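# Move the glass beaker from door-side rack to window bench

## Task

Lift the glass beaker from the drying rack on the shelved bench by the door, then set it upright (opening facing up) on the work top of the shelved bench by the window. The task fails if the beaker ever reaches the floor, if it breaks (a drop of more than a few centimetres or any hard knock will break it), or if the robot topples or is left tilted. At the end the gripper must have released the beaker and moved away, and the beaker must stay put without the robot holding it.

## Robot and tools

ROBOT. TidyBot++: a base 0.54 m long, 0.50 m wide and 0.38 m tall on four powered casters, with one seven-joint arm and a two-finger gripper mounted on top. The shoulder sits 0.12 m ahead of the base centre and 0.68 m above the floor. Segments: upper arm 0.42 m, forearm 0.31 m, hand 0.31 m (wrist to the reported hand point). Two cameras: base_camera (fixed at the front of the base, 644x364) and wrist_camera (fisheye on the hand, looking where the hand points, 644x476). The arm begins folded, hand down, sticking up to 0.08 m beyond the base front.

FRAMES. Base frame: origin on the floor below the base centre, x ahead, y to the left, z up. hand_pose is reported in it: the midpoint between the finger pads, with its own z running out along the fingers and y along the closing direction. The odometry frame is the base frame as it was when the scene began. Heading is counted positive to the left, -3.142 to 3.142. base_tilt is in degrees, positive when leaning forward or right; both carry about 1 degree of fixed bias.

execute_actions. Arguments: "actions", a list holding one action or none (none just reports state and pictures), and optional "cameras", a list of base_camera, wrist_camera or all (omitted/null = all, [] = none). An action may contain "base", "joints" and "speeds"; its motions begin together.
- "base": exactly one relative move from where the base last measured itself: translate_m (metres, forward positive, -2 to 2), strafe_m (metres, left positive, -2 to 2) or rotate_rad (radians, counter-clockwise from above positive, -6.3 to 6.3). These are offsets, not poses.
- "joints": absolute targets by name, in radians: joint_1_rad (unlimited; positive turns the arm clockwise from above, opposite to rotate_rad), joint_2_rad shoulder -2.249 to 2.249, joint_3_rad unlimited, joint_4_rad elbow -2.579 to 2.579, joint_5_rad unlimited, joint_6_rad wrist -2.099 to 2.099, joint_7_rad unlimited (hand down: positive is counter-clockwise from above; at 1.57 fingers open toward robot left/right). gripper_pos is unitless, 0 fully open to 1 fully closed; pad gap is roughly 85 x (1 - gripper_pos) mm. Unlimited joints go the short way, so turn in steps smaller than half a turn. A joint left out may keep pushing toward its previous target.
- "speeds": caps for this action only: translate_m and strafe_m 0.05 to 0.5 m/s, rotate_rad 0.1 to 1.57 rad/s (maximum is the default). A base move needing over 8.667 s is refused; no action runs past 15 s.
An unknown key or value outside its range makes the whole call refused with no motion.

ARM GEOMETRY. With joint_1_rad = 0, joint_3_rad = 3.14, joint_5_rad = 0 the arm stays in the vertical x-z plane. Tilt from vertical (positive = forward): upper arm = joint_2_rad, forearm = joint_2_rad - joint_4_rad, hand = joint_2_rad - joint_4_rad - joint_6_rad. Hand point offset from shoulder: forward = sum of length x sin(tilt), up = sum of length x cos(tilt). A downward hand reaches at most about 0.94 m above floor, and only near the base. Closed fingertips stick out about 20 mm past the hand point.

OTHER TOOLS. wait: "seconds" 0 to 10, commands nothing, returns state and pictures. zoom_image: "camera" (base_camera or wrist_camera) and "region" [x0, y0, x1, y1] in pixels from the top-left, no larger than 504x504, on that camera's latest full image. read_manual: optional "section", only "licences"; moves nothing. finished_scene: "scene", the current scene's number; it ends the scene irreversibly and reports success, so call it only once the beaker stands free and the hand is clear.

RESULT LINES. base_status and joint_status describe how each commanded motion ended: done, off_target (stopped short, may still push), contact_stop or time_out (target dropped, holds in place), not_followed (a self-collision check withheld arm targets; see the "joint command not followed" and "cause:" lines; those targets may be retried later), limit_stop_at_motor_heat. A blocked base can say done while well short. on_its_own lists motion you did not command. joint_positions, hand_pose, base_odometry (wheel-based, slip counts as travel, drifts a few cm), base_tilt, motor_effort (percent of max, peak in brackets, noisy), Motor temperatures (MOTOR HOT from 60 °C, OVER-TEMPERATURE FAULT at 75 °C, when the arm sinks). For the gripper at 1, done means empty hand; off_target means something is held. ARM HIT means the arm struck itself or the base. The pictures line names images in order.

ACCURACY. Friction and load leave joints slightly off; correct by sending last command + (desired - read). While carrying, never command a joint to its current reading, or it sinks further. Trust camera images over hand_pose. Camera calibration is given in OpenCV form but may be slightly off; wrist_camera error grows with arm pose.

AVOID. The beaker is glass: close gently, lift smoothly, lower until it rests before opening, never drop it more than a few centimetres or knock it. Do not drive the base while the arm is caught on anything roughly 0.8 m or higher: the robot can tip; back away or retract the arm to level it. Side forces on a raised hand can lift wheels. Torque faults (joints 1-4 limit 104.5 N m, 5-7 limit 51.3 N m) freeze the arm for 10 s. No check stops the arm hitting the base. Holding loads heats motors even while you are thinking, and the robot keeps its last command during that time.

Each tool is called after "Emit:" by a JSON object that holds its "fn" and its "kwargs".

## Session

Emit:
{"fn": "execute_actions", "kwargs": {"actions": []}}

Scene clock: 0.00 s.
Motor temperatures (°C, as the motors report them): [40 31 33 35 39 41 46]
base_odometry: x=+0.000 y=+0.000 heading=+0.000 (m, m, rad; odometry frame)
base_tilt: forward=+0.7 right=-0.2 (deg)
base_status: not commanded
joint_positions: joint_1_rad=+0.022 joint_2_rad=-0.366 joint_3_rad=+3.177 joint_4_rad=-2.506 joint_5_rad=-0.032 joint_6_rad=-0.872 joint_7_rad=+1.599 gripper_pos=+0.000
joint_status: not commanded
motor_effort: joint_1_rad=+0 joint_2_rad=-1 joint_3_rad=-1 joint_4_rad=+13 joint_5_rad=-1 joint_6_rad=+1 joint_7_rad=-1 (%)
hand_pose: x=+0.2742 y=+0.0015 z=+0.5969 quat_wxyz=(-0.017, +0.997, -0.024, +0.065) (m; base frame)
pictures: base_camera, wrist_camera
camera_calibration (this result's frames):
wrist_camera: T_world_to_cam=[[-0.0376898, -0.998418, -0.0417357, 0.0384793], [-0.984889, 0.044179, -0.167454, 0.430713], [0.169033, 0.0347937, -0.984996, 0.674466], [0, 0, 0, 1]] pos_world=[0.311648, -0.00407723, 0.738077]
Images, in order (width x height): base_camera 644x364, wrist_camera 644x476.

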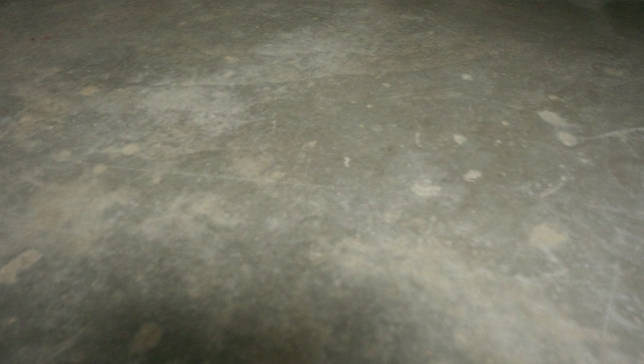

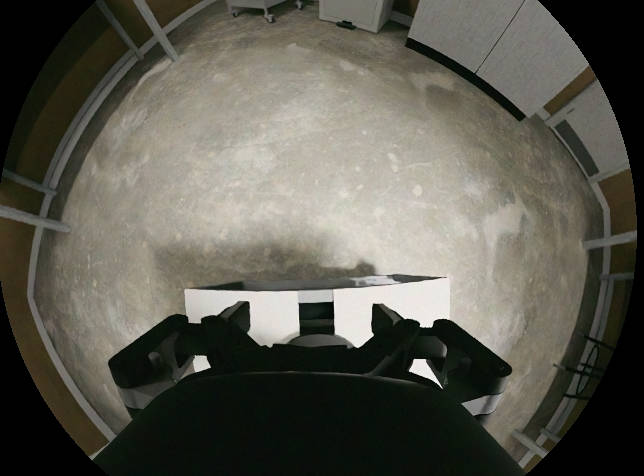

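Emit:
{"fn": "zoom_image", "kwargs": {"camera": "wrist_camera", "region": [480, 200, 644, 476]}}

Emit:
{"fn": "zoom_image", "kwargs": {"camera": "wrist_camera", "region": [0, 0, 260, 260]}}

Region (480, 200, 644, 476) of wrist_camera's 644x476 image, scaled by 1.826; it fills the left 299 columns of this view, and the rest is white.

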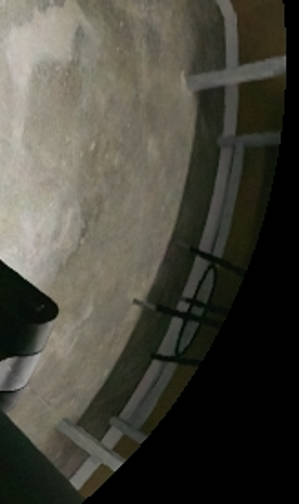

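Region (0, 0, 260, 260) of wrist_camera's 644x476 image, scaled by 1.938.

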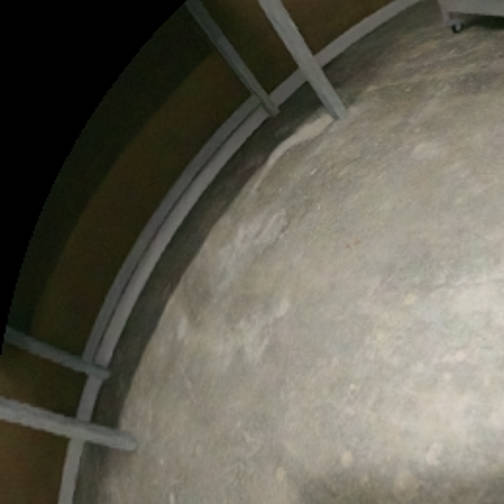

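Emit:
{"fn": "execute_actions", "kwargs": {"actions": [{"base": {"rotate_rad": -2.11}, "joints": {"joint_1_rad": -0.01, "joint_3_rad": 3.13, "joint_4_rad": -1.95, "joint_5_rad": 0.035, "joint_6_rad": 0.0, "joint_7_rad": 1.535}}]}}

Scene clock: 7.77 s.
Motor temperatures (°C, as the motors report them): [40 31 33 35 39 41 46]
base_odometry: x=+0.000 y=+0.000 heading=-2.109 (m, m, rad; odometry frame)
base_tilt: forward=+0.7 right=-0.3 (deg)
base_status: done
joint_positions: joint_1_rad=+0.002 joint_2_rad=-0.366 joint_3_rad=+3.150 joint_4_rad=-1.958 joint_5_rad=-0.004 joint_6_rad=-0.018 joint_7_rad=+1.579 gripper_pos=+0.000
joint_status: all done
motor_effort: joint_1_rad=+0(1) joint_2_rad=-10(10) joint_3_rad=+0(1) joint_4_rad=+20(20) joint_5_rad=-1(0) joint_6_rad=+8(8) joint_7_rad=+0(1) (%)
hand_pose: x=+0.5940 y=-0.0044 z=+1.0560 quat_wxyz=(+0.004, +0.721, -0.003, +0.693) (m; base frame)
pictures: base_camera, wrist_camera
camera_calibration (this result's frames):
wrist_camera: T_world_to_cam=[[-0.0028017, -0.999967, 0.00763422, -0.00900408], [-0.000654483, -0.00763241, -0.999971, 1.11706], [0.999996, -0.00280662, -0.000633077, -0.460428], [0, 0, 0, 1]] pos_world=[0.461132, -0.00177016, 1.1168]
Images, in order (width x height): base_camera 644x364, wrist_camera 644x476.

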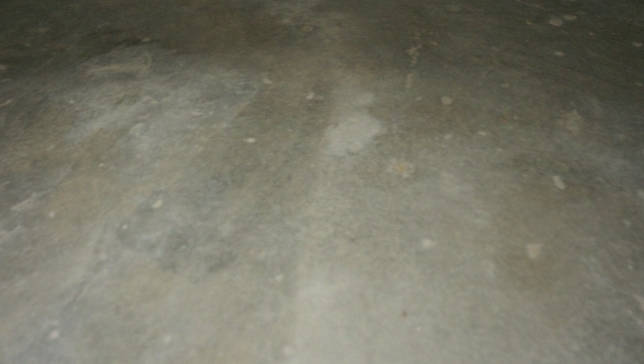

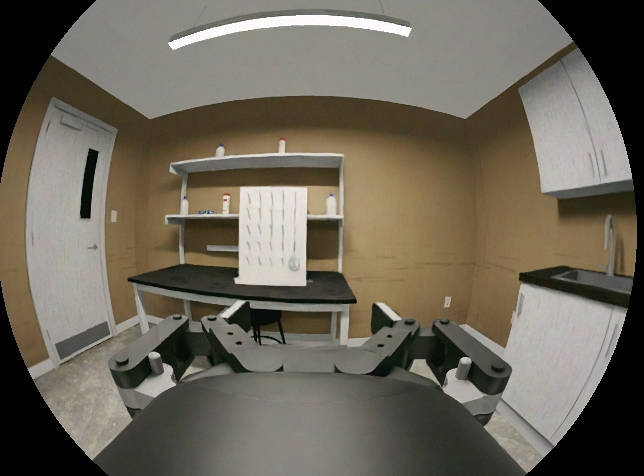

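Emit:
{"fn": "zoom_image", "kwargs": {"camera": "wrist_camera", "region": [200, 170, 370, 320]}}

Emit:
{"fn": "zoom_image", "kwargs": {"camera": "wrist_camera", "region": [110, 140, 370, 350]}}

Region (200, 170, 370, 320) of wrist_camera's 644x476 image, scaled by 2.965; it fills the top 445 rows of this view, and the rest is white.

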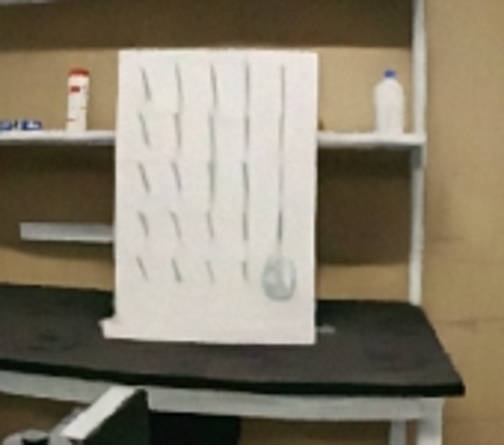

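Region (110, 140, 370, 350) of wrist_camera's 644x476 image, scaled by 1.938; it fills the top 407 rows of this view, and the rest is white.

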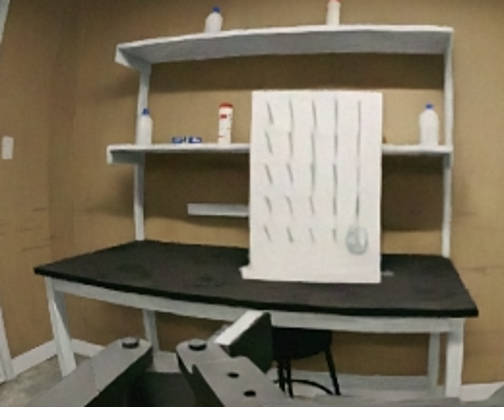

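Emit:
{"fn": "execute_actions", "kwargs": {"actions": [{"base": {"strafe_m": -0.70}}]}}

Emit:
{"fn": "zoom_image", "kwargs": {"camera": "wrist_camera", "region": [110, 160, 290, 330]}}

Scene clock: 19.30 s.
Motor temperatures (°C, as the motors report them): [40 31 33 35 39 41 46]
base_odometry: x=-0.601 y=+0.360 heading=-2.110 (m, m, rad; odometry frame)
base_tilt: forward=+0.7 right=-0.3 (deg)
base_status: done
joint_positions: joint_1_rad=+0.001 joint_2_rad=-0.366 joint_3_rad=+3.145 joint_4_rad=-1.958 joint_5_rad=-0.004 joint_6_rad=-0.018 joint_7_rad=+1.579 gripper_pos=+0.000
joint_status: not commanded
motor_effort: joint_1_rad=+0(1) joint_2_rad=-10(10) joint_3_rad=-1(2) joint_4_rad=+20(20) joint_5_rad=-1(1) joint_6_rad=+8(8) joint_7_rad=+0(1) (%)
hand_pose: x=+0.5940 y=-0.0008 z=+1.0559 quat_wxyz=(+0.002, +0.721, +0.000, +0.693) (m; base frame)
pictures: base_camera, wrist_camera
camera_calibration (this result's frames):
wrist_camera: T_world_to_cam=[[0.00334834, -0.99995, 0.00937968, -0.0109258], [-0.000604602, -0.00938176, -0.999956, 1.11702], [0.999994, 0.00334252, -0.000635985, -0.460372], [0, 0, 0, 1]] pos_world=[0.461082, 0.00109324, 1.11678]
Images, in order (width x height): base_camera 644x364, wrist_camera 644x476.

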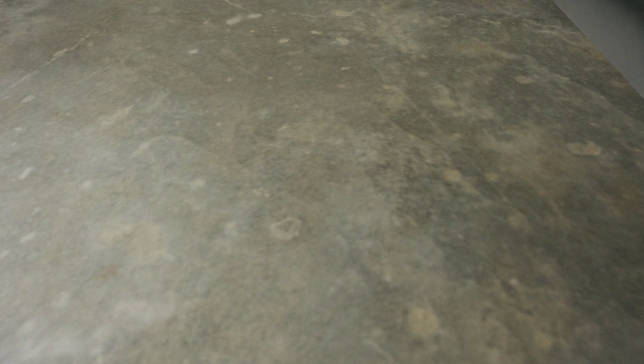

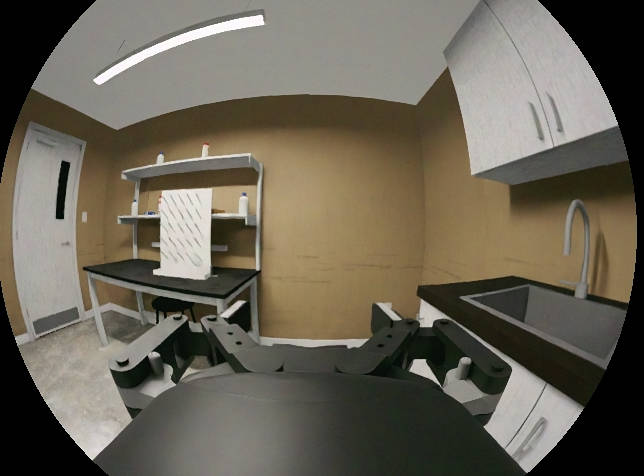

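Region (110, 160, 290, 330) of wrist_camera's 644x476 image, scaled by 2.800.

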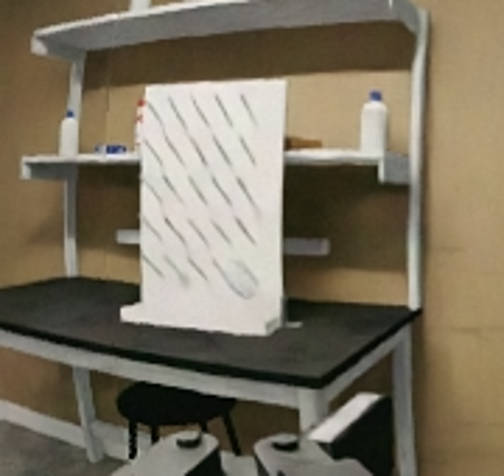

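Emit:
{"fn": "execute_actions", "kwargs": {"actions": [{"base": {"translate_m": 1.66}, "joints": {"joint_1_rad": -1.578, "joint_2_rad": 0.262, "joint_3_rad": 3.14, "joint_4_rad": -1.9, "joint_5_rad": 0.0, "joint_6_rad": 0.62, "joint_7_rad": -0.725}}]}}

Scene clock: 26.00 s.
Motor temperatures (°C, as the motors report them): [40 31 33 35 39 41 46]
base_odometry: x=-1.454 y=-1.065 heading=-2.110 (m, m, rad; odometry frame)
base_tilt: forward=+0.7 right=-0.3 (deg)
base_status: done
joint_positions: joint_1_rad=-1.572 joint_2_rad=+0.250 joint_3_rad=+3.145 joint_4_rad=-1.914 joint_5_rad=-0.004 joint_6_rad=+0.594 joint_7_rad=-0.684 gripper_pos=+0.000
joint_status: all done
motor_effort: joint_1_rad=+0(2) joint_2_rad=-31(32) joint_3_rad=-1(2) joint_4_rad=+18(21) joint_5_rad=-1(1) joint_6_rad=+8(9) joint_7_rad=+0(0) (%)
hand_pose: x=+0.1197 y=+0.6763 z=+0.9141 quat_wxyz=(-0.667, +0.665, -0.239, -0.237) (m; base frame)
pictures: base_camera, wrist_camera
camera_calibration (this result's frames):
wrist_camera: T_world_to_cam=[[-0.628877, 0.0102233, -0.777438, 0.780717], [-0.776552, 0.0412343, 0.628703, -0.448872], [0.0384845, 0.999097, -0.0179924, -0.530904], [0, 0, 0, 1]] pos_world=[0.162834, 0.540953, 0.879614]
Images, in order (width x height): base_camera 644x364, wrist_camera 644x476.

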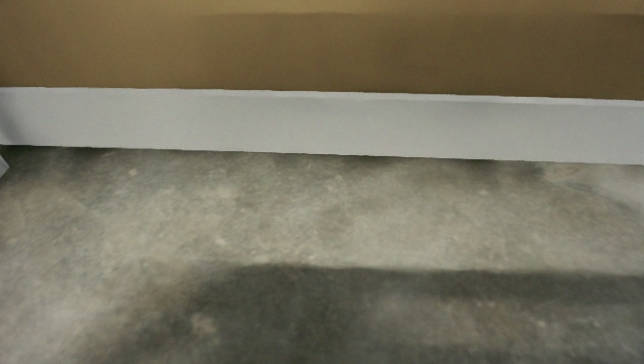

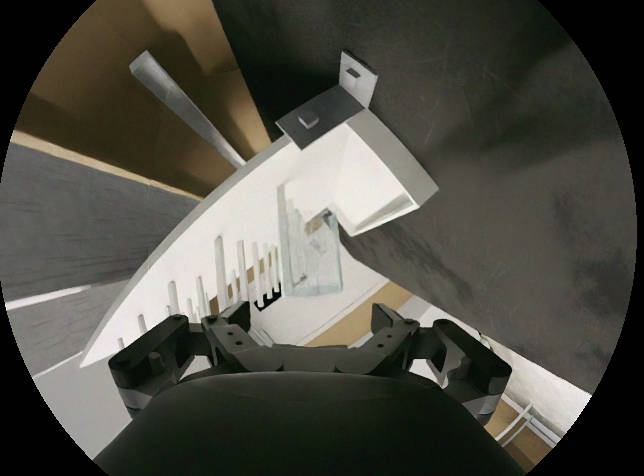

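Emit:
{"fn": "zoom_image", "kwargs": {"camera": "wrist_camera", "region": [220, 160, 410, 350]}}

Region (220, 160, 410, 350) of wrist_camera's 644x476 image, scaled by 2.653.

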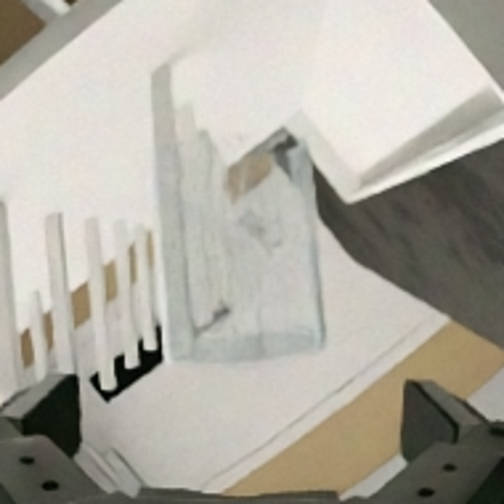

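Emit:
{"fn": "execute_actions", "kwargs": {"actions": [{"base": {"translate_m": 0.115}, "joints": {"joint_1_rad": -1.69, "joint_2_rad": 0.32, "joint_6_rad": 0.682, "joint_7_rad": -0.565}}], "cameras": ["wrist_camera"]}}

Emit:
{"fn": "zoom_image", "kwargs": {"camera": "wrist_camera", "region": [220, 170, 410, 360]}}

Scene clock: 31.50 s.
Motor temperatures (°C, as the motors report them): [40 31 33 35 39 41 46]
base_odometry: x=-1.513 y=-1.163 heading=-2.110 (m, m, rad; odometry frame)
base_tilt: forward=+0.8 right=-0.3 (deg)
base_status: done
joint_positions: joint_1_rad=-1.683 joint_2_rad=+0.312 joint_3_rad=+3.145 joint_4_rad=-1.912 joint_5_rad=-0.004 joint_6_rad=+0.656 joint_7_rad=-0.605 gripper_pos=+0.000
joint_status: all done
motor_effort: joint_1_rad=+0(2) joint_2_rad=-34(35) joint_3_rad=-1(1) joint_4_rad=+17(18) joint_5_rad=+0(1) joint_6_rad=+8(10) joint_7_rad=+0(1) (%)
hand_pose: x=+0.0429 y=+0.6859 z=+0.8925 quat_wxyz=(-0.664, +0.684, -0.175, -0.248) (m; base frame)
pictures: wrist_camera
camera_calibration (this result's frames):
wrist_camera: T_world_to_cam=[[-0.562758, -0.0509149, -0.825052, 0.797192], [-0.82354, -0.0515773, 0.564909, -0.372663], [-0.0713162, 0.99737, -0.0129049, -0.536555], [0, 0, 0, 1]] pos_world=[0.103458, 0.556512, 0.861321]
Images, in order (width x height): wrist_camera 644x476.

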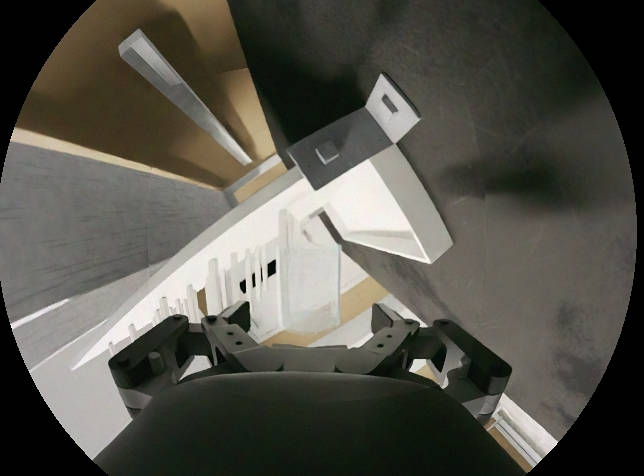

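Region (220, 170, 410, 360) of wrist_camera's 644x476 image, scaled by 2.653.

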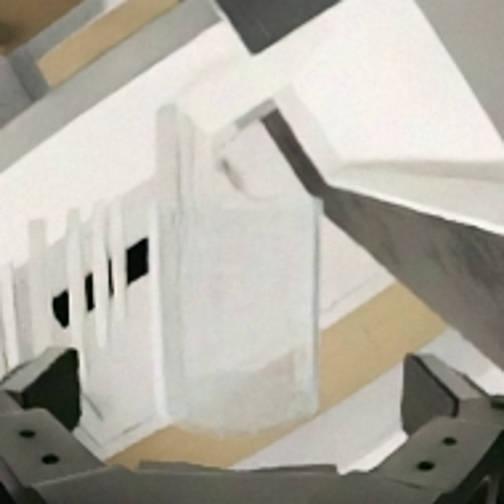

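Emit:
{"fn": "execute_actions", "kwargs": {"actions": []}}

Scene clock: 33.53 s.
Motor temperatures (°C, as the motors report them): [40 31 33 35 39 41 46]
base_odometry: x=-1.513 y=-1.163 heading=-2.110 (m, m, rad; odometry frame)
base_tilt: forward=+0.7 right=-0.3 (deg)
base_status: done
joint_positions: joint_1_rad=-1.683 joint_2_rad=+0.312 joint_3_rad=+3.145 joint_4_rad=-1.912 joint_5_rad=-0.004 joint_6_rad=+0.656 joint_7_rad=-0.605 gripper_pos=+0.000
joint_status: all done
motor_effort: joint_1_rad=+0(2) joint_2_rad=-33(35) joint_3_rad=-1(1) joint_4_rad=+17(18) joint_5_rad=+0(1) joint_6_rad=+8(10) joint_7_rad=+0(1) (%)
hand_pose: x=+0.0429 y=+0.6859 z=+0.8925 quat_wxyz=(-0.664, +0.684, -0.175, -0.248) (m; base frame)
pictures: base_camera, wrist_camera
camera_calibration (this result's frames):
wrist_camera: T_world_to_cam=[[-0.562758, -0.0509148, -0.825052, 0.797192], [-0.82354, -0.0515772, 0.564909, -0.372663], [-0.0713161, 0.99737, -0.0129049, -0.536556], [0, 0, 0, 1]] pos_world=[0.103458, 0.556513, 0.861321]
Images, in order (width x height): base_camera 644x364, wrist_camera 644x476.

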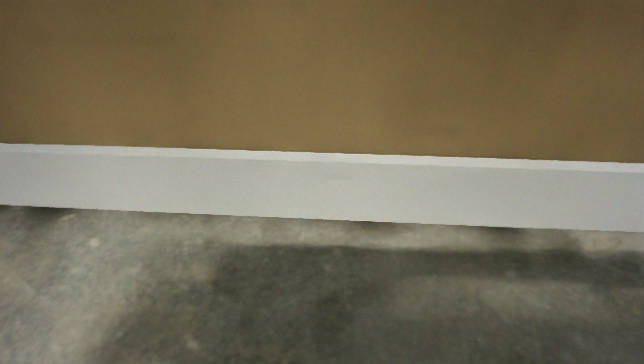

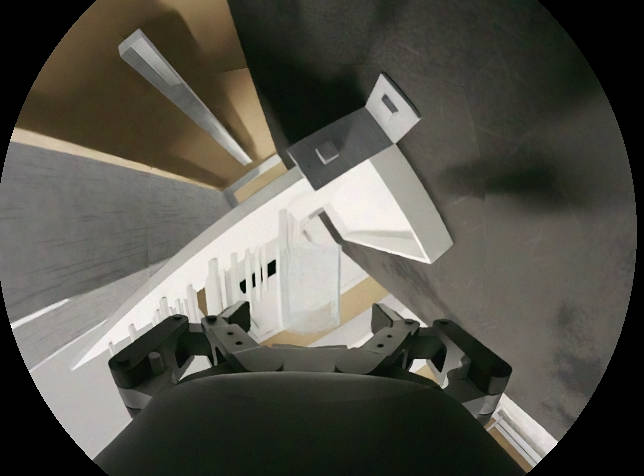

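Emit:
{"fn": "execute_actions", "kwargs": {"actions": [{"base": {"strafe_m": 0.07}, "speeds": {"strafe_m": 0.12}}], "cameras": ["wrist_camera"]}}

Emit:
{"fn": "zoom_image", "kwargs": {"camera": "wrist_camera", "region": [170, 160, 470, 380]}}

Scene clock: 36.13 s.
Motor temperatures (°C, as the motors report them): [40 31 33 35 39 41 46]
base_odometry: x=-1.453 y=-1.200 heading=-2.110 (m, m, rad; odometry frame)
base_tilt: forward=+0.7 right=-0.3 (deg)
base_status: done
joint_positions: joint_1_rad=-1.683 joint_2_rad=+0.316 joint_3_rad=+3.145 joint_4_rad=-1.910 joint_5_rad=-0.004 joint_6_rad=+0.658 joint_7_rad=-0.605 gripper_pos=+0.000
joint_status: not commanded
motor_effort: joint_1_rad=+0(1) joint_2_rad=-35(36) joint_3_rad=-1(1) joint_4_rad=+17(18) joint_5_rad=-1(0) joint_6_rad=+9(8) joint_7_rad=+0(0) (%)
hand_pose: x=+0.0428 y=+0.6871 z=+0.8916 quat_wxyz=(-0.664, +0.684, -0.175, -0.248) (m; base frame)
pictures: wrist_camera
camera_calibration (this result's frames):
wrist_camera: T_world_to_cam=[[-0.562748, -0.0508874, -0.825061, 0.796409], [-0.823547, -0.0515958, 0.564897, -0.372175], [-0.0713159, 0.997371, -0.0128727, -0.537881], [0, 0, 0, 1]] pos_world=[0.103315, 0.557791, 0.860402]
Images, in order (width x height): wrist_camera 644x476.

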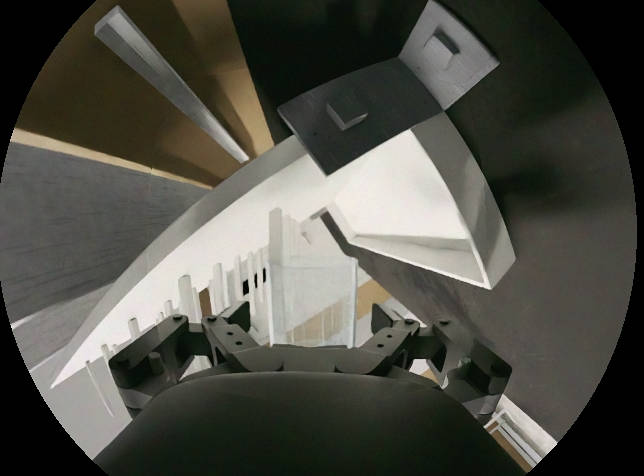

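Region (170, 160, 470, 380) of wrist_camera's 644x476 image, scaled by 1.680; it fills the top 370 rows of this view, and the rest is white.

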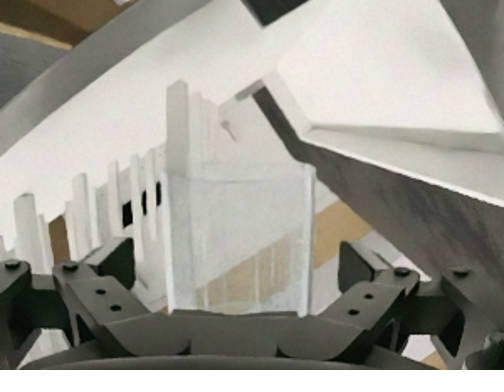

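Emit:
{"fn": "execute_actions", "kwargs": {"actions": [{"base": {"strafe_m": 0.04}, "speeds": {"strafe_m": 0.08}}], "cameras": ["wrist_camera"]}}

Emit:
{"fn": "zoom_image", "kwargs": {"camera": "wrist_camera", "region": [170, 160, 470, 380]}}

Scene clock: 39.53 s.
Motor temperatures (°C, as the motors report them): [40 31 33 35 39 41 46]
base_odometry: x=-1.418 y=-1.220 heading=-2.111 (m, m, rad; odometry frame)
base_tilt: forward=+0.7 right=-0.3 (deg)
base_status: done
joint_positions: joint_1_rad=-1.683 joint_2_rad=+0.318 joint_3_rad=+3.145 joint_4_rad=-1.909 joint_5_rad=-0.004 joint_6_rad=+0.658 joint_7_rad=-0.605 gripper_pos=+0.000
joint_status: not commanded
motor_effort: joint_1_rad=+0(2) joint_2_rad=-34(36) joint_3_rad=-2(2) joint_4_rad=+17(18) joint_5_rad=+0(0) joint_6_rad=+8(8) joint_7_rad=+0(0) (%)
hand_pose: x=+0.0426 y=+0.6877 z=+0.8908 quat_wxyz=(-0.663, +0.684, -0.175, -0.247) (m; base frame)
pictures: wrist_camera
camera_calibration (this result's frames):
wrist_camera: T_world_to_cam=[[-0.562663, -0.0516231, -0.825073, 0.796219], [-0.823594, -0.0512377, 0.56486, -0.372035], [-0.0714347, 0.997351, -0.0136869, -0.537767], [0, 0, 0, 1]] pos_world=[0.103181, 0.558384, 0.859726]
Images, in order (width x height): wrist_camera 644x476.

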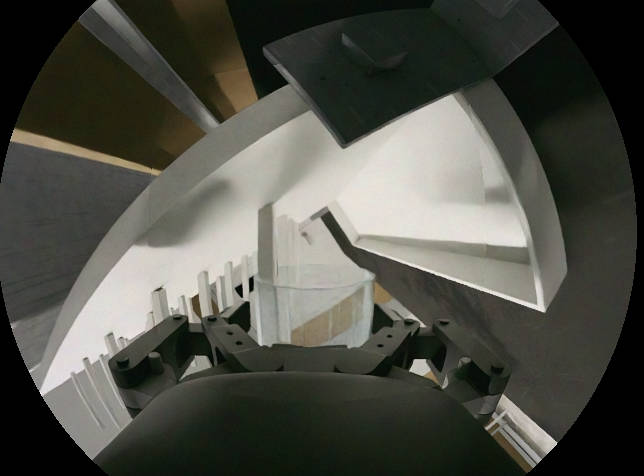

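Region (170, 160, 470, 380) of wrist_camera's 644x476 image, scaled by 1.680; it fills the top 370 rows of this view, and the rest is white.

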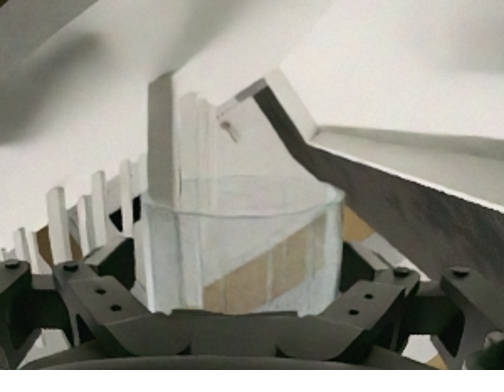

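Emit:
{"fn": "execute_actions", "kwargs": {"actions": [{"joints": {"gripper_pos": 0.4}}], "cameras": ["wrist_camera"]}}

Scene clock: 40.80 s.
Motor temperatures (°C, as the motors report them): [40 31 33 35 39 41 46]
base_odometry: x=-1.418 y=-1.220 heading=-2.111 (m, m, rad; odometry frame)
base_tilt: forward=+0.7 right=-0.3 (deg)
base_status: not commanded
joint_positions: joint_1_rad=-1.683 joint_2_rad=+0.318 joint_3_rad=+3.145 joint_4_rad=-1.909 joint_5_rad=-0.004 joint_6_rad=+0.658 joint_7_rad=-0.605 gripper_pos=+0.228
joint_status: gripper_pos off_target (ended at +0.228, target +0.400)
motor_effort: joint_1_rad=+0(0) joint_2_rad=-35(35) joint_3_rad=+0(1) joint_4_rad=+18(18) joint_5_rad=-1(1) joint_6_rad=+9(9) joint_7_rad=+1(0) (%)
hand_pose: x=+0.0426 y=+0.6878 z=+0.8907 quat_wxyz=(-0.663, +0.684, -0.175, -0.247) (m; base frame)
pictures: wrist_camera
camera_calibration (this result's frames):
wrist_camera: T_world_to_cam=[[-0.562647, -0.0517632, -0.825075, 0.796218], [-0.823605, -0.0511415, 0.564853, -0.372029], [-0.0714342, 0.997349, -0.0138579, -0.53765], [0, 0, 0, 1]] pos_world=[0.103178, 0.558414, 0.859631]
Images, in order (width x height): wrist_camera 644x476.

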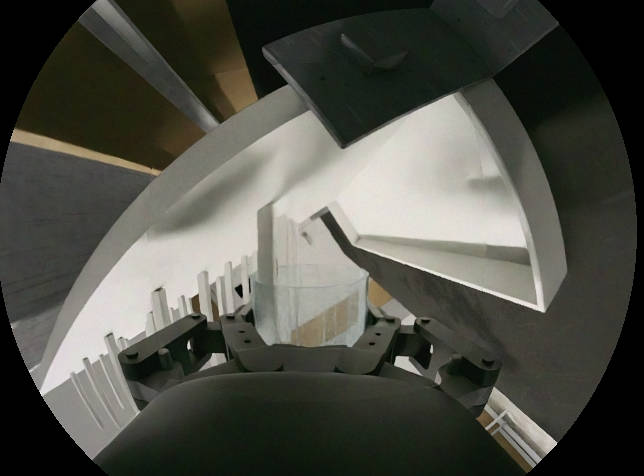

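Emit:
{"fn": "execute_actions", "kwargs": {"actions": [{"base": {"translate_m": -0.05}, "speeds": {"translate_m": 0.06}, "joints": {"joint_2_rad": 0.244}}], "cameras": ["wrist_camera"]}}

Scene clock: 46.93 s.
Motor temperatures (°C, as the motors report them): [40 32 33 35 39 41 46]
base_odometry: x=-1.392 y=-1.177 heading=-2.111 (m, m, rad; odometry frame)
base_tilt: forward=+0.8 right=-0.3 (deg)
base_status: done
joint_positions: joint_1_rad=-1.685 joint_2_rad=+0.255 joint_3_rad=+3.145 joint_4_rad=-1.909 joint_5_rad=-0.004 joint_6_rad=+0.658 joint_7_rad=-0.605 gripper_pos=+0.228
joint_status: all done
motor_effort: joint_1_rad=-1(3) joint_2_rad=-33(37) joint_3_rad=-1(3) joint_4_rad=+19(19) joint_5_rad=-1(1) joint_6_rad=+9(10) joint_7_rad=-1(0) (%)
hand_pose: x=+0.0427 y=+0.6732 z=+0.9339 quat_wxyz=(-0.684, +0.662, -0.168, -0.256) (m; base frame)
pictures: wrist_camera
camera_calibration (this result's frames):
wrist_camera: T_world_to_cam=[[-0.568474, -0.00140577, -0.8227, 0.795283], [-0.819403, -0.0884908, 0.566347, -0.373542], [-0.0735976, 0.996076, 0.0491529, -0.580361], [0, 0, 0, 1]] pos_world=[0.103303, 0.546146, 0.894359]
Images, in order (width x height): wrist_camera 644x476.

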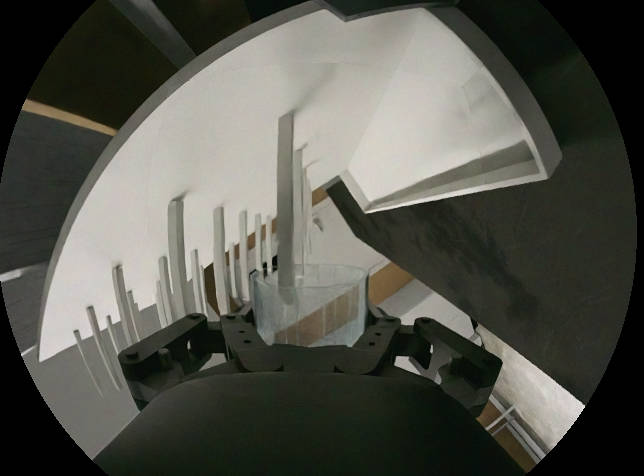

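Emit:
{"fn": "execute_actions", "kwargs": {"actions": [{"joints": {"joint_1_rad": -1.75, "joint_4_rad": -1.825}}], "cameras": ["wrist_camera"]}}

Scene clock: 52.47 s.
Motor temperatures (°C, as the motors report them): [40 32 33 35 39 41 46]
base_odometry: x=-1.392 y=-1.178 heading=-2.111 (m, m, rad; odometry frame)
base_tilt: forward=+0.7 right=-0.3 (deg)
base_status: not commanded
joint_positions: joint_1_rad=-1.744 joint_2_rad=+0.254 joint_3_rad=+3.145 joint_4_rad=-1.834 joint_5_rad=-0.004 joint_6_rad=+0.658 joint_7_rad=-0.605 gripper_pos=+0.228
joint_status: all done
motor_effort: joint_1_rad=+0(2) joint_2_rad=-34(34) joint_3_rad=-1(2) joint_4_rad=+19(20) joint_5_rad=+0(0) joint_6_rad=+9(9) joint_7_rad=+0(0) (%)
hand_pose: x=+0.0016 y=+0.6769 z=+0.9776 quat_wxyz=(-0.699, +0.640, -0.143, -0.286) (m; base frame)
pictures: wrist_camera
camera_calibration (this result's frames):
wrist_camera: T_world_to_cam=[[-0.577914, 0.0261055, -0.81568, 0.782364], [-0.805507, -0.178739, 0.564987, -0.369265], [-0.131044, 0.98355, 0.124324, -0.654223], [0, 0, 0, 1]] pos_world=[0.0689613, 0.557035, 0.928124]
Images, in order (width x height): wrist_camera 644x476.

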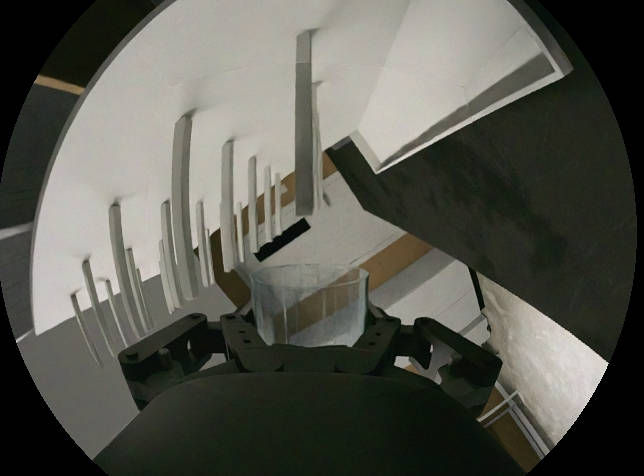

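Emit:
{"fn": "execute_actions", "kwargs": {"actions": [{"base": {"translate_m": -2.0}, "joints": {"joint_1_rad": -2.72, "joint_2_rad": 0.091, "joint_4_rad": -1.69, "joint_6_rad": 0.183, "joint_7_rad": 1.6}}]}}

Scene clock: 60.47 s.
Motor temperatures (°C, as the motors report them): [40 32 33 35 39 41 46]
base_odometry: x=-0.362 y=+0.537 heading=-2.111 (m, m, rad; odometry frame)
base_tilt: forward=+0.7 right=-0.2 (deg)
base_status: done
joint_positions: joint_1_rad=-2.714 joint_2_rad=+0.109 joint_3_rad=+3.145 joint_4_rad=-1.707 joint_5_rad=-0.004 joint_6_rad=+0.201 joint_7_rad=+1.561 gripper_pos=+0.228
joint_status: all done
motor_effort: joint_1_rad=+0(4) joint_2_rad=-30(36) joint_3_rad=+0(4) joint_4_rad=+21(22) joint_5_rad=-1(0) joint_6_rad=+9(10) joint_7_rad=+0(1) (%)
hand_pose: x=-0.4830 y=+0.2749 z=+1.0098 quat_wxyz=(-0.676, +0.159, +0.705, +0.143) (m; base frame)
pictures: base_camera, wrist_camera
camera_calibration (this result's frames):
wrist_camera: T_world_to_cam=[[0.412172, 0.91108, -0.00694076, -0.0426418], [0.00269929, -0.008839, -0.999957, 1.07428], [-0.911102, 0.412135, -0.00610245, -0.414285], [0, 0, 0, 1]] pos_world=[-0.36278, 0.219087, 1.07141]
Images, in order (width x height): base_camera 644x364, wrist_camera 644x476.

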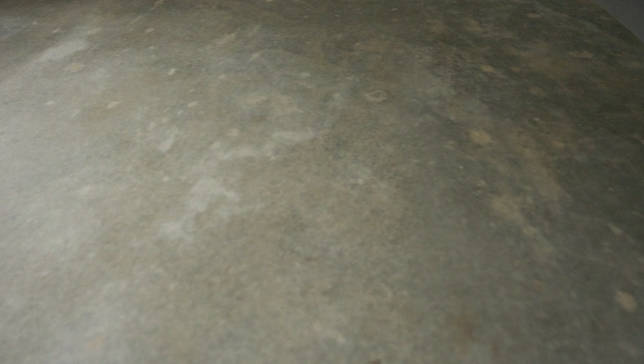

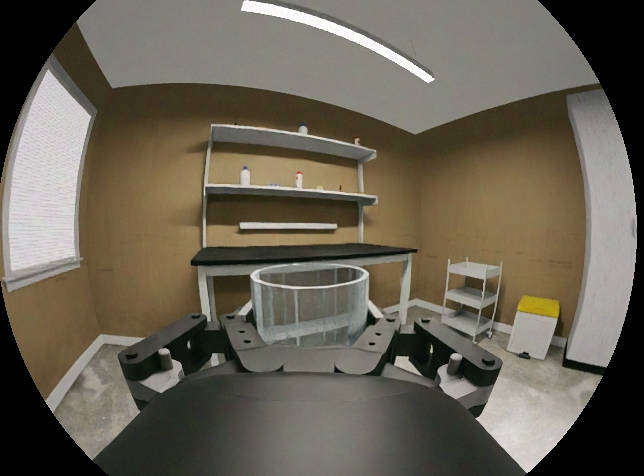

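Emit:
{"fn": "zoom_image", "kwargs": {"camera": "wrist_camera", "region": [170, 210, 440, 340]}}

Region (170, 210, 440, 340) of wrist_camera's 644x476 image, scaled by 1.867; it fills the top 243 rows of this view, and the rest is white.

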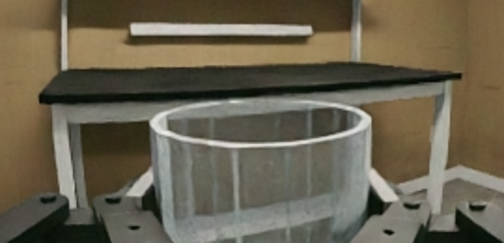

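Emit:
{"fn": "execute_actions", "kwargs": {"actions": [{"base": {"translate_m": -1.13}, "joints": {"joint_2_rad": 0.245, "joint_4_rad": -1.552, "joint_6_rad": 0.243}}], "cameras": ["wrist_camera"]}}

Scene clock: 68.93 s.
Motor temperatures (°C, as the motors report them): [40 32 33 35 39 41 46]
base_odometry: x=+0.220 y=+1.506 heading=-2.112 (m, m, rad; odometry frame)
base_tilt: forward=+0.7 right=-0.3 (deg)
base_status: done
joint_positions: joint_1_rad=-2.714 joint_2_rad=+0.249 joint_3_rad=+3.145 joint_4_rad=-1.567 joint_5_rad=-0.004 joint_6_rad=+0.213 joint_7_rad=+1.561 gripper_pos=+0.228
joint_status: all done
motor_effort: joint_1_rad=+0(3) joint_2_rad=-37(37) joint_3_rad=-1(2) joint_4_rad=+21(21) joint_5_rad=-1(0) joint_6_rad=+9(10) joint_7_rad=+0(0) (%)
hand_pose: x=-0.5359 y=+0.2990 z=+1.0032 quat_wxyz=(-0.680, +0.158, +0.701, +0.144) (m; base frame)
pictures: wrist_camera
camera_calibration (this result's frames):
wrist_camera: T_world_to_cam=[[0.412037, 0.911144, -0.00643402, -0.0434034], [-0.00840154, -0.00326184, -0.999959, 1.06039], [-0.911128, 0.412074, 0.00631102, -0.484853], [0, 0, 0, 1]] pos_world=[-0.41497, 0.242801, 1.06313]
Images, in order (width x height): wrist_camera 644x476.

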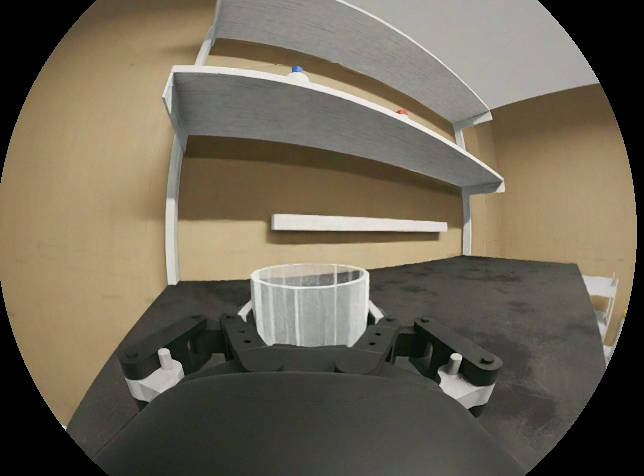

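Emit:
{"fn": "execute_actions", "kwargs": {"actions": [{"joints": {"joint_2_rad": 0.31, "joint_6_rad": 0.318}}], "cameras": ["wrist_camera"]}}

Scene clock: 73.03 s.
Motor temperatures (°C, as the motors report them): [40 32 33 35 39 41 46]
base_odometry: x=+0.220 y=+1.506 heading=-2.112 (m, m, rad; odometry frame)
base_tilt: forward=+0.7 right=-0.3 (deg)
base_status: not commanded
joint_positions: joint_1_rad=-2.714 joint_2_rad=+0.314 joint_3_rad=+3.145 joint_4_rad=-1.566 joint_5_rad=-0.004 joint_6_rad=+0.289 joint_7_rad=+1.561 gripper_pos=+0.228
joint_status: all done
motor_effort: joint_1_rad=+0(0) joint_2_rad=-38(40) joint_3_rad=-1(1) joint_4_rad=+21(21) joint_5_rad=+0(1) joint_6_rad=+9(9) joint_7_rad=+0(1) (%)
hand_pose: x=-0.5548 y=+0.3076 z=+0.9797 quat_wxyz=(-0.684, +0.157, +0.697, +0.145) (m; base frame)
pictures: wrist_camera
camera_calibration (this result's frames):
wrist_camera: T_world_to_cam=[[0.412173, 0.911085, -0.00609727, -0.0439119], [-0.0187408, 0.00178719, -0.999823, 1.02937], [-0.910913, 0.412215, 0.0178111, -0.516694], [0, 0, 0, 1]] pos_world=[-0.433273, 0.251157, 1.03812]
Images, in order (width x height): wrist_camera 644x476.

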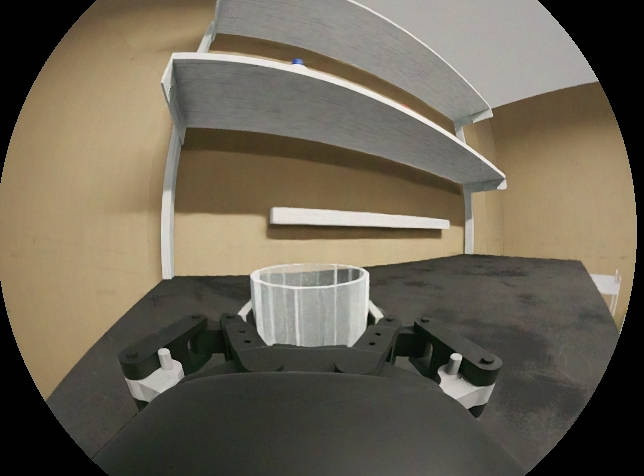

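Emit:
{"fn": "execute_actions", "kwargs": {"actions": [{"joints": {"joint_2_rad": 0.327}}], "cameras": ["wrist_camera"]}}

Scene clock: 74.00 s.
Motor temperatures (°C, as the motors report them): [40 32 33 35 39 41 46]
base_odometry: x=+0.220 y=+1.506 heading=-2.112 (m, m, rad; odometry frame)
base_tilt: forward=+0.7 right=-0.3 (deg)
base_status: not commanded
joint_positions: joint_1_rad=-2.714 joint_2_rad=+0.324 joint_3_rad=+3.145 joint_4_rad=-1.566 joint_5_rad=-0.004 joint_6_rad=+0.289 joint_7_rad=+1.561 gripper_pos=+0.228
joint_status: all done
motor_effort: joint_1_rad=+0(0) joint_2_rad=-37(39) joint_3_rad=-1(1) joint_4_rad=+20(21) joint_5_rad=-1(1) joint_6_rad=+9(10) joint_7_rad=+0(1) (%)
hand_pose: x=-0.5574 y=+0.3089 z=+0.9723 quat_wxyz=(-0.681, +0.158, +0.700, +0.145) (m; base frame)
pictures: wrist_camera
camera_calibration (this result's frames):
wrist_camera: T_world_to_cam=[[0.412229, 0.91106, -0.00611957, -0.0439033], [-0.00971041, -0.00232296, -0.99995, 1.02838], [-0.911029, 0.412268, 0.00788917, -0.509915], [0, 0, 0, 1]] pos_world=[-0.436463, 0.252609, 1.03208]
Images, in order (width x height): wrist_camera 644x476.

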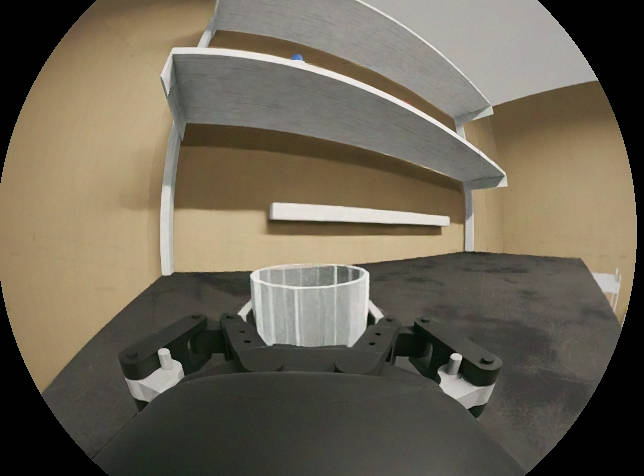

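Emit:
{"fn": "execute_actions", "kwargs": {"actions": [{"joints": {"joint_2_rad": 0.341}}], "cameras": ["wrist_camera"]}}

Scene clock: 74.83 s.
Motor temperatures (°C, as the motors report them): [40 32 33 35 39 41 46]
base_odometry: x=+0.220 y=+1.506 heading=-2.112 (m, m, rad; odometry frame)
base_tilt: forward=+0.7 right=-0.3 (deg)
base_status: not commanded
joint_positions: joint_1_rad=-2.714 joint_2_rad=+0.330 joint_3_rad=+3.145 joint_4_rad=-1.564 joint_5_rad=-0.004 joint_6_rad=+0.291 joint_7_rad=+1.561 gripper_pos=+0.228
joint_status: all done
motor_effort: joint_1_rad=+0(1) joint_2_rad=-37(38) joint_3_rad=-1(2) joint_4_rad=+20(21) joint_5_rad=-1(0) joint_6_rad=+9(9) joint_7_rad=+0(0) (%)
hand_pose: x=-0.5591 y=+0.3096 z=+0.9703 quat_wxyz=(-0.681, +0.158, +0.701, +0.145) (m; base frame)
pictures: wrist_camera
camera_calibration (this result's frames):
wrist_camera: T_world_to_cam=[[0.412239, 0.911056, -0.00610447, -0.0439296], [-0.00894722, -0.00265167, -0.999956, 1.02685], [-0.911032, 0.412275, 0.00705829, -0.510923], [0, 0, 0, 1]] pos_world=[-0.438171, 0.253386, 1.03015]
Images, in order (width x height): wrist_camera 644x476.

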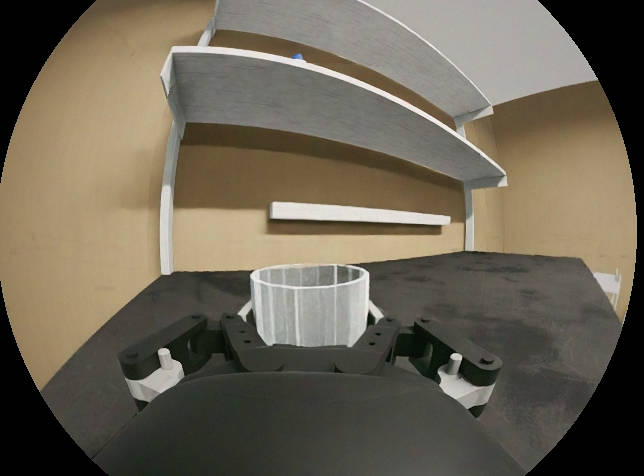

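Emit:
{"fn": "execute_actions", "kwargs": {"actions": [{"joints": {"gripper_pos": 0.0}}], "cameras": ["wrist_camera"]}}

Scene clock: 75.87 s.
Motor temperatures (°C, as the motors report them): [40 32 33 35 39 41 46]
base_odometry: x=+0.220 y=+1.506 heading=-2.112 (m, m, rad; odometry frame)
base_tilt: forward=+0.7 right=-0.3 (deg)
base_status: not commanded
joint_positions: joint_1_rad=-2.714 joint_2_rad=+0.330 joint_3_rad=+3.145 joint_4_rad=-1.564 joint_5_rad=-0.004 joint_6_rad=+0.292 joint_7_rad=+1.561 gripper_pos=+0.000
joint_status: all done
motor_effort: joint_1_rad=+0(0) joint_2_rad=-36(38) joint_3_rad=-1(1) joint_4_rad=+19(20) joint_5_rad=-1(1) joint_6_rad=+8(9) joint_7_rad=+0(1) (%)
hand_pose: x=-0.5591 y=+0.3096 z=+0.9708 quat_wxyz=(-0.681, +0.158, +0.700, +0.145) (m; base frame)
pictures: wrist_camera
camera_calibration (this result's frames):
wrist_camera: T_world_to_cam=[[0.412233, 0.911058, -0.00609811, -0.0439369], [-0.00995688, -0.00218782, -0.999948, 1.0266], [-0.911024, 0.412273, 0.0081694, -0.51205], [0, 0, 0, 1]] pos_world=[-0.438156, 0.253379, 1.03046]
Images, in order (width x height): wrist_camera 644x476.

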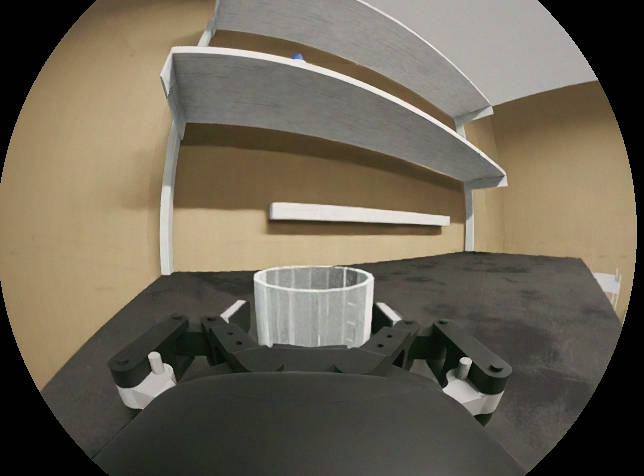

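Emit:
{"fn": "execute_actions", "kwargs": {"actions": [{"joints": {"joint_2_rad": -0.33, "joint_4_rad": -2.1, "joint_6_rad": 0.5}}], "cameras": ["wrist_camera"]}}

Scene clock: 80.07 s.
Motor temperatures (°C, as the motors report them): [40 32 33 35 39 41 46]
base_odometry: x=+0.220 y=+1.506 heading=-2.112 (m, m, rad; odometry frame)
base_tilt: forward=+0.7 right=-0.3 (deg)
base_status: not commanded
joint_positions: joint_1_rad=-2.714 joint_2_rad=-0.324 joint_3_rad=+3.145 joint_4_rad=-2.089 joint_5_rad=-0.004 joint_6_rad=+0.475 joint_7_rad=+1.561 gripper_pos=+0.000
joint_status: all done
motor_effort: joint_1_rad=+0(0) joint_2_rad=-11(38) joint_3_rad=+0(1) joint_4_rad=+20(20) joint_5_rad=-1(1) joint_6_rad=+8(8) joint_7_rad=-1(0) (%)
hand_pose: x=-0.3116 y=+0.1971 z=+1.1065 quat_wxyz=(-0.782, +0.133, +0.586, +0.166) (m; base frame)
pictures: wrist_camera
camera_calibration (this result's frames):
wrist_camera: T_world_to_cam=[[0.41113, 0.911556, -0.00610042, -0.0430698], [-0.28888, 0.123938, -0.949309, 0.996793], [-0.864593, 0.392052, 0.314285, -0.561498], [0, 0, 0, 1]] pos_world=[-0.179806, 0.135857, 1.12247]
Images, in order (width x height): wrist_camera 644x476.

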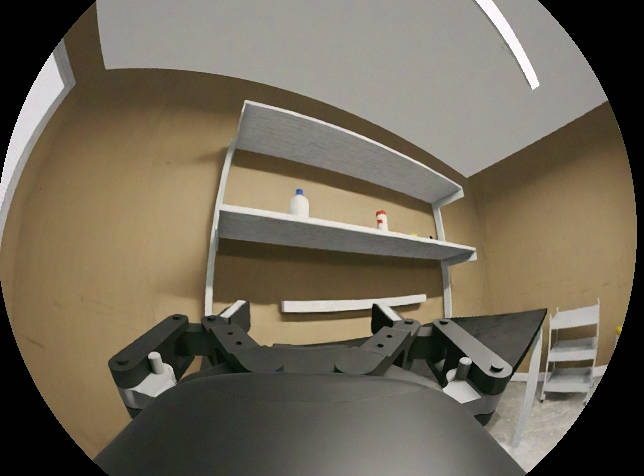

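Emit:
{"fn": "execute_actions", "kwargs": {"actions": [{"joints": {"joint_6_rad": 0.18}}], "cameras": ["wrist_camera"]}}

Scene clock: 82.53 s.
Motor temperatures (°C, as the motors report them): [40 32 33 35 39 42 46]
base_odometry: x=+0.220 y=+1.506 heading=-2.112 (m, m, rad; odometry frame)
base_tilt: forward=+0.7 right=-0.3 (deg)
base_status: not commanded
joint_positions: joint_1_rad=-2.714 joint_2_rad=-0.326 joint_3_rad=+3.145 joint_4_rad=-2.102 joint_5_rad=-0.004 joint_6_rad=+0.182 joint_7_rad=+1.561 gripper_pos=+0.000
joint_status: all done
motor_effort: joint_1_rad=+0(0) joint_2_rad=-12(12) joint_3_rad=-1(1) joint_4_rad=+20(22) joint_5_rad=-1(1) joint_6_rad=+8(9) joint_7_rad=+0(0) (%)
hand_pose: x=-0.3217 y=+0.2012 z=+1.0093 quat_wxyz=(-0.684, +0.158, +0.697, +0.144) (m; base frame)
pictures: wrist_camera
camera_calibration (this result's frames):
wrist_camera: T_world_to_cam=[[0.411801, 0.911237, -0.00816664, -0.0409333], [-0.0178342, -0.000901192, -0.999841, 1.0644], [-0.911099, 0.411881, 0.01588, -0.259063], [0, 0, 0, 1]] pos_world=[-0.200193, 0.144962, 1.06801]
Images, in order (width x height): wrist_camera 644x476.

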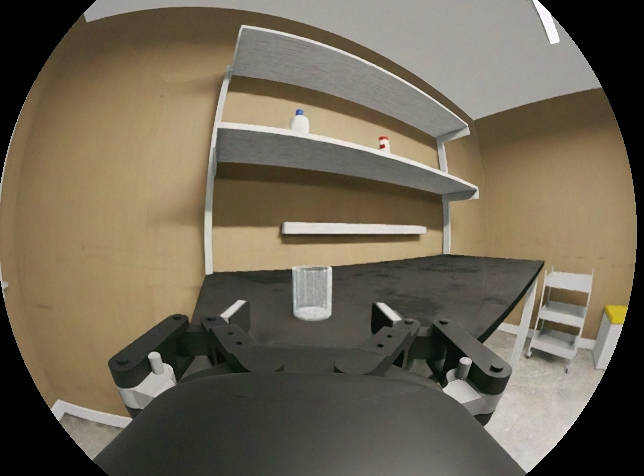

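The beaker stands mouth-up on the window bench, and the hand is clear of it.

Emit:
{"fn": "finished_scene", "kwargs": {"scene": 2}}

The scene is finished: the task was done.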